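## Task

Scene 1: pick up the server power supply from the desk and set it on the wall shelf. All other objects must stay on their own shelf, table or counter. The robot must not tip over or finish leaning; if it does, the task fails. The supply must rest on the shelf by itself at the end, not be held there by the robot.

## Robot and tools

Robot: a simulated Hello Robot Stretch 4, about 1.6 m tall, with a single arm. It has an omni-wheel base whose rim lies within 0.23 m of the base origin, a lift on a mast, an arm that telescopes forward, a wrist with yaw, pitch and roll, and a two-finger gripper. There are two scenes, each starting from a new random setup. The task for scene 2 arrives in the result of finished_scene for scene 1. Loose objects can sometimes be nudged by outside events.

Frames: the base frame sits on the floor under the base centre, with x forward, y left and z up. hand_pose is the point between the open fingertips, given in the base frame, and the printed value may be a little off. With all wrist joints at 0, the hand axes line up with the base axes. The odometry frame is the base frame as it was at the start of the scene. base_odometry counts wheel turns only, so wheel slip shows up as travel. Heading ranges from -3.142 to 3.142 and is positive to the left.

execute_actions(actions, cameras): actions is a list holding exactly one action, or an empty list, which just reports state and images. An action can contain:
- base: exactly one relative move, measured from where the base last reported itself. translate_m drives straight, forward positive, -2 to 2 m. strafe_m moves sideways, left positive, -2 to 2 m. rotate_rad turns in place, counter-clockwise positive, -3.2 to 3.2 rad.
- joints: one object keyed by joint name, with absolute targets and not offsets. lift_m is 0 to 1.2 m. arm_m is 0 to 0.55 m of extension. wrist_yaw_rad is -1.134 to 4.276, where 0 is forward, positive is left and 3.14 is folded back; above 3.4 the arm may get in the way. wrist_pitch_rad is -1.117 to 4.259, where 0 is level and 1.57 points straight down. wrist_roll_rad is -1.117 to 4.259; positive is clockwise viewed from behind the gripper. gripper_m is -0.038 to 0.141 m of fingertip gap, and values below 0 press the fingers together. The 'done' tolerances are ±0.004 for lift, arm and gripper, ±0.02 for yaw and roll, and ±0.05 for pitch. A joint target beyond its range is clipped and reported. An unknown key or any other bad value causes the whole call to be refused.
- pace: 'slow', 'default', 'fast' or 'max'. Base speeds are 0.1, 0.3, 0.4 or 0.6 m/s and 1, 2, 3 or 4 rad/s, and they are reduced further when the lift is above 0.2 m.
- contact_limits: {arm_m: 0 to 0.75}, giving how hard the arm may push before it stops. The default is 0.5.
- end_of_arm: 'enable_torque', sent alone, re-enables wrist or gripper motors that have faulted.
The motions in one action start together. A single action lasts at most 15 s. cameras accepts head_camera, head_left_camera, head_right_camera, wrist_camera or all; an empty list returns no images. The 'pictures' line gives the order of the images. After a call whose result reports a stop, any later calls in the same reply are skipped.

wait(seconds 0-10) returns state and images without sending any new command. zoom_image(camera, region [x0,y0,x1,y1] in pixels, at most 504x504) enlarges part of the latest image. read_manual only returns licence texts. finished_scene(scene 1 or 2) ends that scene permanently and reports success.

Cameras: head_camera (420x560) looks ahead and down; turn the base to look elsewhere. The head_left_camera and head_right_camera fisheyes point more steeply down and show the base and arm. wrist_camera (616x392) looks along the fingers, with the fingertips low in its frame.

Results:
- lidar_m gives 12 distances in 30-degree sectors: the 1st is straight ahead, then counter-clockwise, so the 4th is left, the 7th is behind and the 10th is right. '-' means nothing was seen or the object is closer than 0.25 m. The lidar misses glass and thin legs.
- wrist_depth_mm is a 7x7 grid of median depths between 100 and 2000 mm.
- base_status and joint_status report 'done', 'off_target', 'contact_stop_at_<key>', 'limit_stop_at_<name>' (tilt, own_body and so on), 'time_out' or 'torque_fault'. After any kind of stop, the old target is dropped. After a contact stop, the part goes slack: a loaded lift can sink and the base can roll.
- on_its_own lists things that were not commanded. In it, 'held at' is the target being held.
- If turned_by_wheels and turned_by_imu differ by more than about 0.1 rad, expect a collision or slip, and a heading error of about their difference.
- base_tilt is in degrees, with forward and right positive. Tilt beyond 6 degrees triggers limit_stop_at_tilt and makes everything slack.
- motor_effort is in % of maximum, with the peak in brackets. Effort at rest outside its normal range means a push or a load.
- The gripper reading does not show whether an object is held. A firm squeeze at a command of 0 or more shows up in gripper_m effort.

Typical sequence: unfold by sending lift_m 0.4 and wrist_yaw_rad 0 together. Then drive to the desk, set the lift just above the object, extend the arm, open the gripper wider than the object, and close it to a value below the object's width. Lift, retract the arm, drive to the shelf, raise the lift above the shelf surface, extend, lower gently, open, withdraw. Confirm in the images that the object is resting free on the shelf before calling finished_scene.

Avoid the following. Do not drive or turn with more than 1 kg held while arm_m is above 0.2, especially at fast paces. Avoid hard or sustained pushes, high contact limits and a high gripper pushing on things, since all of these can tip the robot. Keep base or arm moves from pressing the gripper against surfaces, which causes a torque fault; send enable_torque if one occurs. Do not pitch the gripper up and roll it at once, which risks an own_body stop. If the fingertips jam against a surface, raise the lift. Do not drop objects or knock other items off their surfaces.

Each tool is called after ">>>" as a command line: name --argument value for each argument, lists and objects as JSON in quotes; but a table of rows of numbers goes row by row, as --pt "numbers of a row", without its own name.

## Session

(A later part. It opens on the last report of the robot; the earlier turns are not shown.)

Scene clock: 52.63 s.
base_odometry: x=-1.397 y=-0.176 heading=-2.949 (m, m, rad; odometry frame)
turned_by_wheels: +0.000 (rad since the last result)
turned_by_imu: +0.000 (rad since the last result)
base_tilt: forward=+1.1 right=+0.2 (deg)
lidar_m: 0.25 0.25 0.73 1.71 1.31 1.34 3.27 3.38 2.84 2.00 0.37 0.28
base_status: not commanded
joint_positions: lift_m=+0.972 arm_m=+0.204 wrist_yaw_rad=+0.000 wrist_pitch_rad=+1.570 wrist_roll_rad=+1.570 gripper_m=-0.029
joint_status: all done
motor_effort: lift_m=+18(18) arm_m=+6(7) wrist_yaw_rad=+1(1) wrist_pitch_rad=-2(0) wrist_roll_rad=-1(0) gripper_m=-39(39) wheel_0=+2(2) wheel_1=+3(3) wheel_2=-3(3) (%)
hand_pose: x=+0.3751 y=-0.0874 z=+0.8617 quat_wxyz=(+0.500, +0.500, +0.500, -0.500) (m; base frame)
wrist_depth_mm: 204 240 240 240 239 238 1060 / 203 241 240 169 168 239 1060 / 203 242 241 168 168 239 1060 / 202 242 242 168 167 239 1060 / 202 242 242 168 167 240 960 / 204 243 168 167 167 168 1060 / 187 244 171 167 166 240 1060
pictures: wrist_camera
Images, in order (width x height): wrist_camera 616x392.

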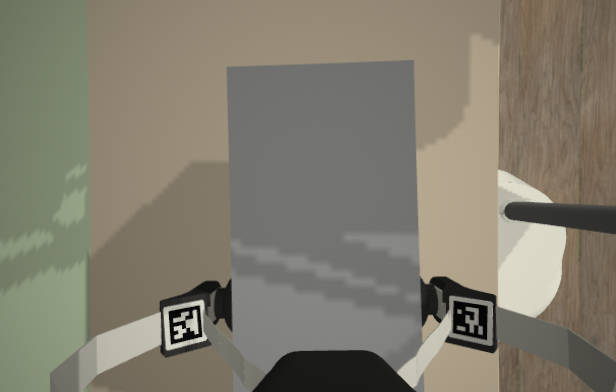

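>>> execute_actions --actions '[{"joints":{"lift_m":0.967},"pace":"slow"}]' --cameras '[]'

>>> execute_actions --actions '[{"joints":{"gripper_m":0.105}}]' --cameras '["wrist_camera"]'

>>> execute_actions --actions '[{"joints":{"lift_m":1.08}}]'

Scene clock: 53.33 s.
base_odometry: x=-1.397 y=-0.176 heading=-2.949 (m, m, rad; odometry frame)
turned_by_wheels: +0.000 (rad since the last result)
turned_by_imu: +0.000 (rad since the last result)
base_tilt: forward=+1.1 right=+0.2 (deg)
lidar_m: 0.25 0.27 0.72 1.71 1.30 1.33 3.26 3.37 2.84 2.01 0.35 0.29
base_status: not commanded
joint_positions: lift_m=+0.967 arm_m=+0.204 wrist_yaw_rad=+0.000 wrist_pitch_rad=+1.570 wrist_roll_rad=+1.570 gripper_m=-0.029
joint_status: all done
motor_effort: lift_m=+18(18) arm_m=+6(6) wrist_yaw_rad=+0(2) wrist_pitch_rad=-1(1) wrist_roll_rad=+0(2) gripper_m=-38(38) wheel_0=+2(2) wheel_1=+3(3) wheel_2=-3(3) (%)
hand_pose: x=+0.3751 y=-0.0874 z=+0.8567 quat_wxyz=(+0.500, +0.500, +0.500, -0.500) (m; base frame)
wrist_depth_mm: 204 236 236 235 234 233 1042 / 203 236 236 169 168 234 1042 / 203 237 236 168 168 235 1042 / 203 237 236 168 167 235 1060 / 202 237 236 167 167 236 960 / 202 238 168 167 167 168 1060 / 187 238 171 167 166 236 1060
pictures: none
No camera images: the call's "cameras" was empty. Leave "cameras" out to get every camera's image.

Scene clock: 55.40 s.
base_odometry: x=-1.397 y=-0.176 heading=-2.949 (m, m, rad; odometry frame)
turned_by_wheels: +0.000 (rad since the last result)
turned_by_imu: +0.000 (rad since the last result)
base_tilt: forward=+1.0 right=+0.2 (deg)
lidar_m: 0.25 0.27 0.74 1.71 1.30 1.34 3.28 3.37 2.84 2.00 0.36 0.28
base_status: not commanded
joint_positions: lift_m=+0.967 arm_m=+0.204 wrist_yaw_rad=-0.001 wrist_pitch_rad=+1.573 wrist_roll_rad=+1.570 gripper_m=+0.105
joint_status: all done
motor_effort: lift_m=+17(18) arm_m=+6(6) wrist_yaw_rad=+5(4) wrist_pitch_rad=-10(20) wrist_roll_rad=+0(1) gripper_m=-1(36) wheel_0=+2(2) wheel_1=+3(3) wheel_2=-3(3) (%)
hand_pose: x=+0.3740 y=-0.0874 z=+0.8568 quat_wxyz=(+0.499, +0.499, +0.501, -0.501) (m; base frame)
wrist_depth_mm: 202 241 241 239 238 238 1060 / 202 242 241 195 238 238 1042 / 200 242 242 195 195 238 1060 / 201 243 242 195 195 239 1060 / 200 243 242 196 195 238 960 / 201 243 194 196 195 239 1060 / 201 243 243 149 195 239 1060
pictures: wrist_camera
Images, in order (width x height): wrist_camera 616x392.

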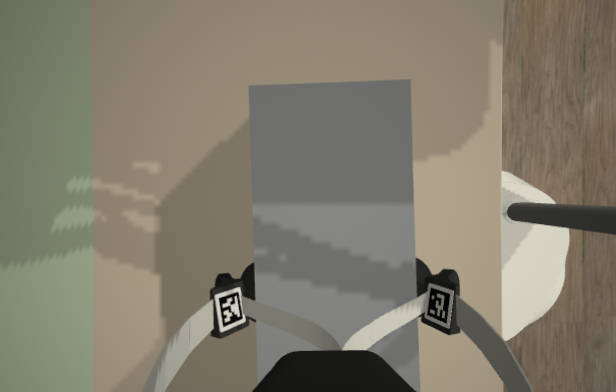

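Scene clock: 56.90 s.
base_odometry: x=-1.397 y=-0.176 heading=-2.949 (m, m, rad; odometry frame)
turned_by_wheels: +0.000 (rad since the last result)
turned_by_imu: +0.000 (rad since the last result)
base_tilt: forward=+1.1 right=+0.2 (deg)
lidar_m: 0.25 0.26 0.72 1.71 1.31 1.34 3.27 3.35 2.87 1.99 0.38 0.26
base_status: not commanded
joint_positions: lift_m=+1.080 arm_m=+0.204 wrist_yaw_rad=+0.000 wrist_pitch_rad=+1.570 wrist_roll_rad=+1.570 gripper_m=+0.105
joint_status: all done
motor_effort: lift_m=+22(24) arm_m=+6(6) wrist_yaw_rad=+2(4) wrist_pitch_rad=-2(12) wrist_roll_rad=+1(1) gripper_m=-1(3) wheel_0=+2(1) wheel_1=+3(3) wheel_2=-3(3) (%)
hand_pose: x=+0.3750 y=-0.0874 z=+0.9694 quat_wxyz=(+0.500, +0.500, +0.500, -0.500) (m; base frame)
wrist_depth_mm: 202 297 349 349 347 1182 1160 / 202 296 351 349 347 1160 1160 / 201 294 351 306 347 1160 1160 / 201 294 349 306 349 960 1160 / 200 294 351 304 349 960 1160 / 201 294 193 306 306 960 1160 / 202 262 353 138 349 1182 1182
pictures: head_camera, head_left_camera, head_right_camera, wrist_camera
Images, in order (width x height): head_camera 420x560, head_left_camera 420x672, head_right_camera 420x672, wrist_camera 616x392.

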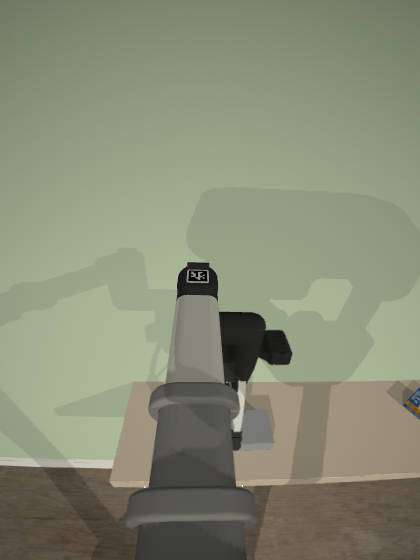

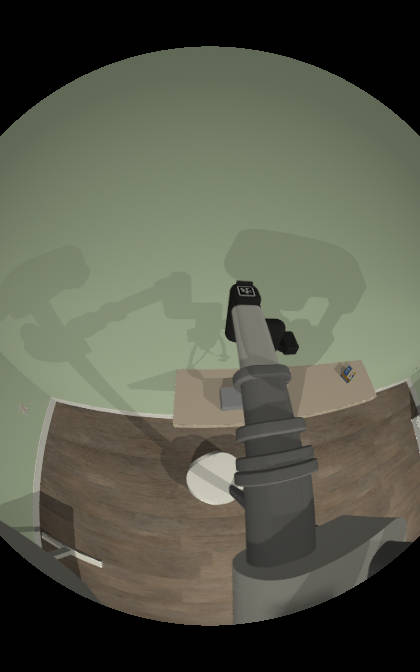

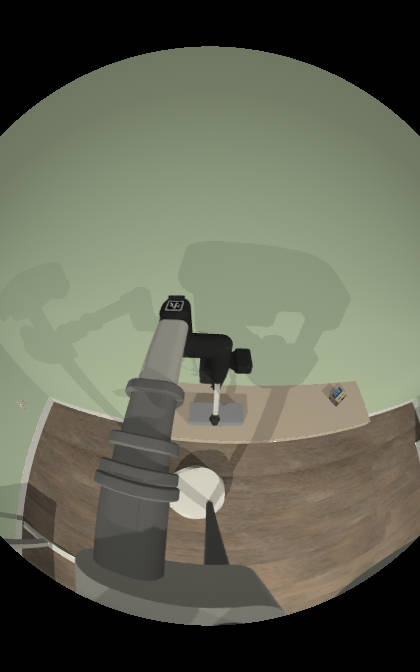

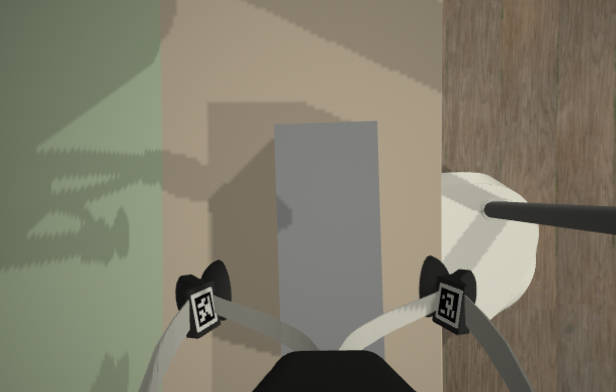

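>>> finished_scene --scene 1

The scene is finished: the task was done.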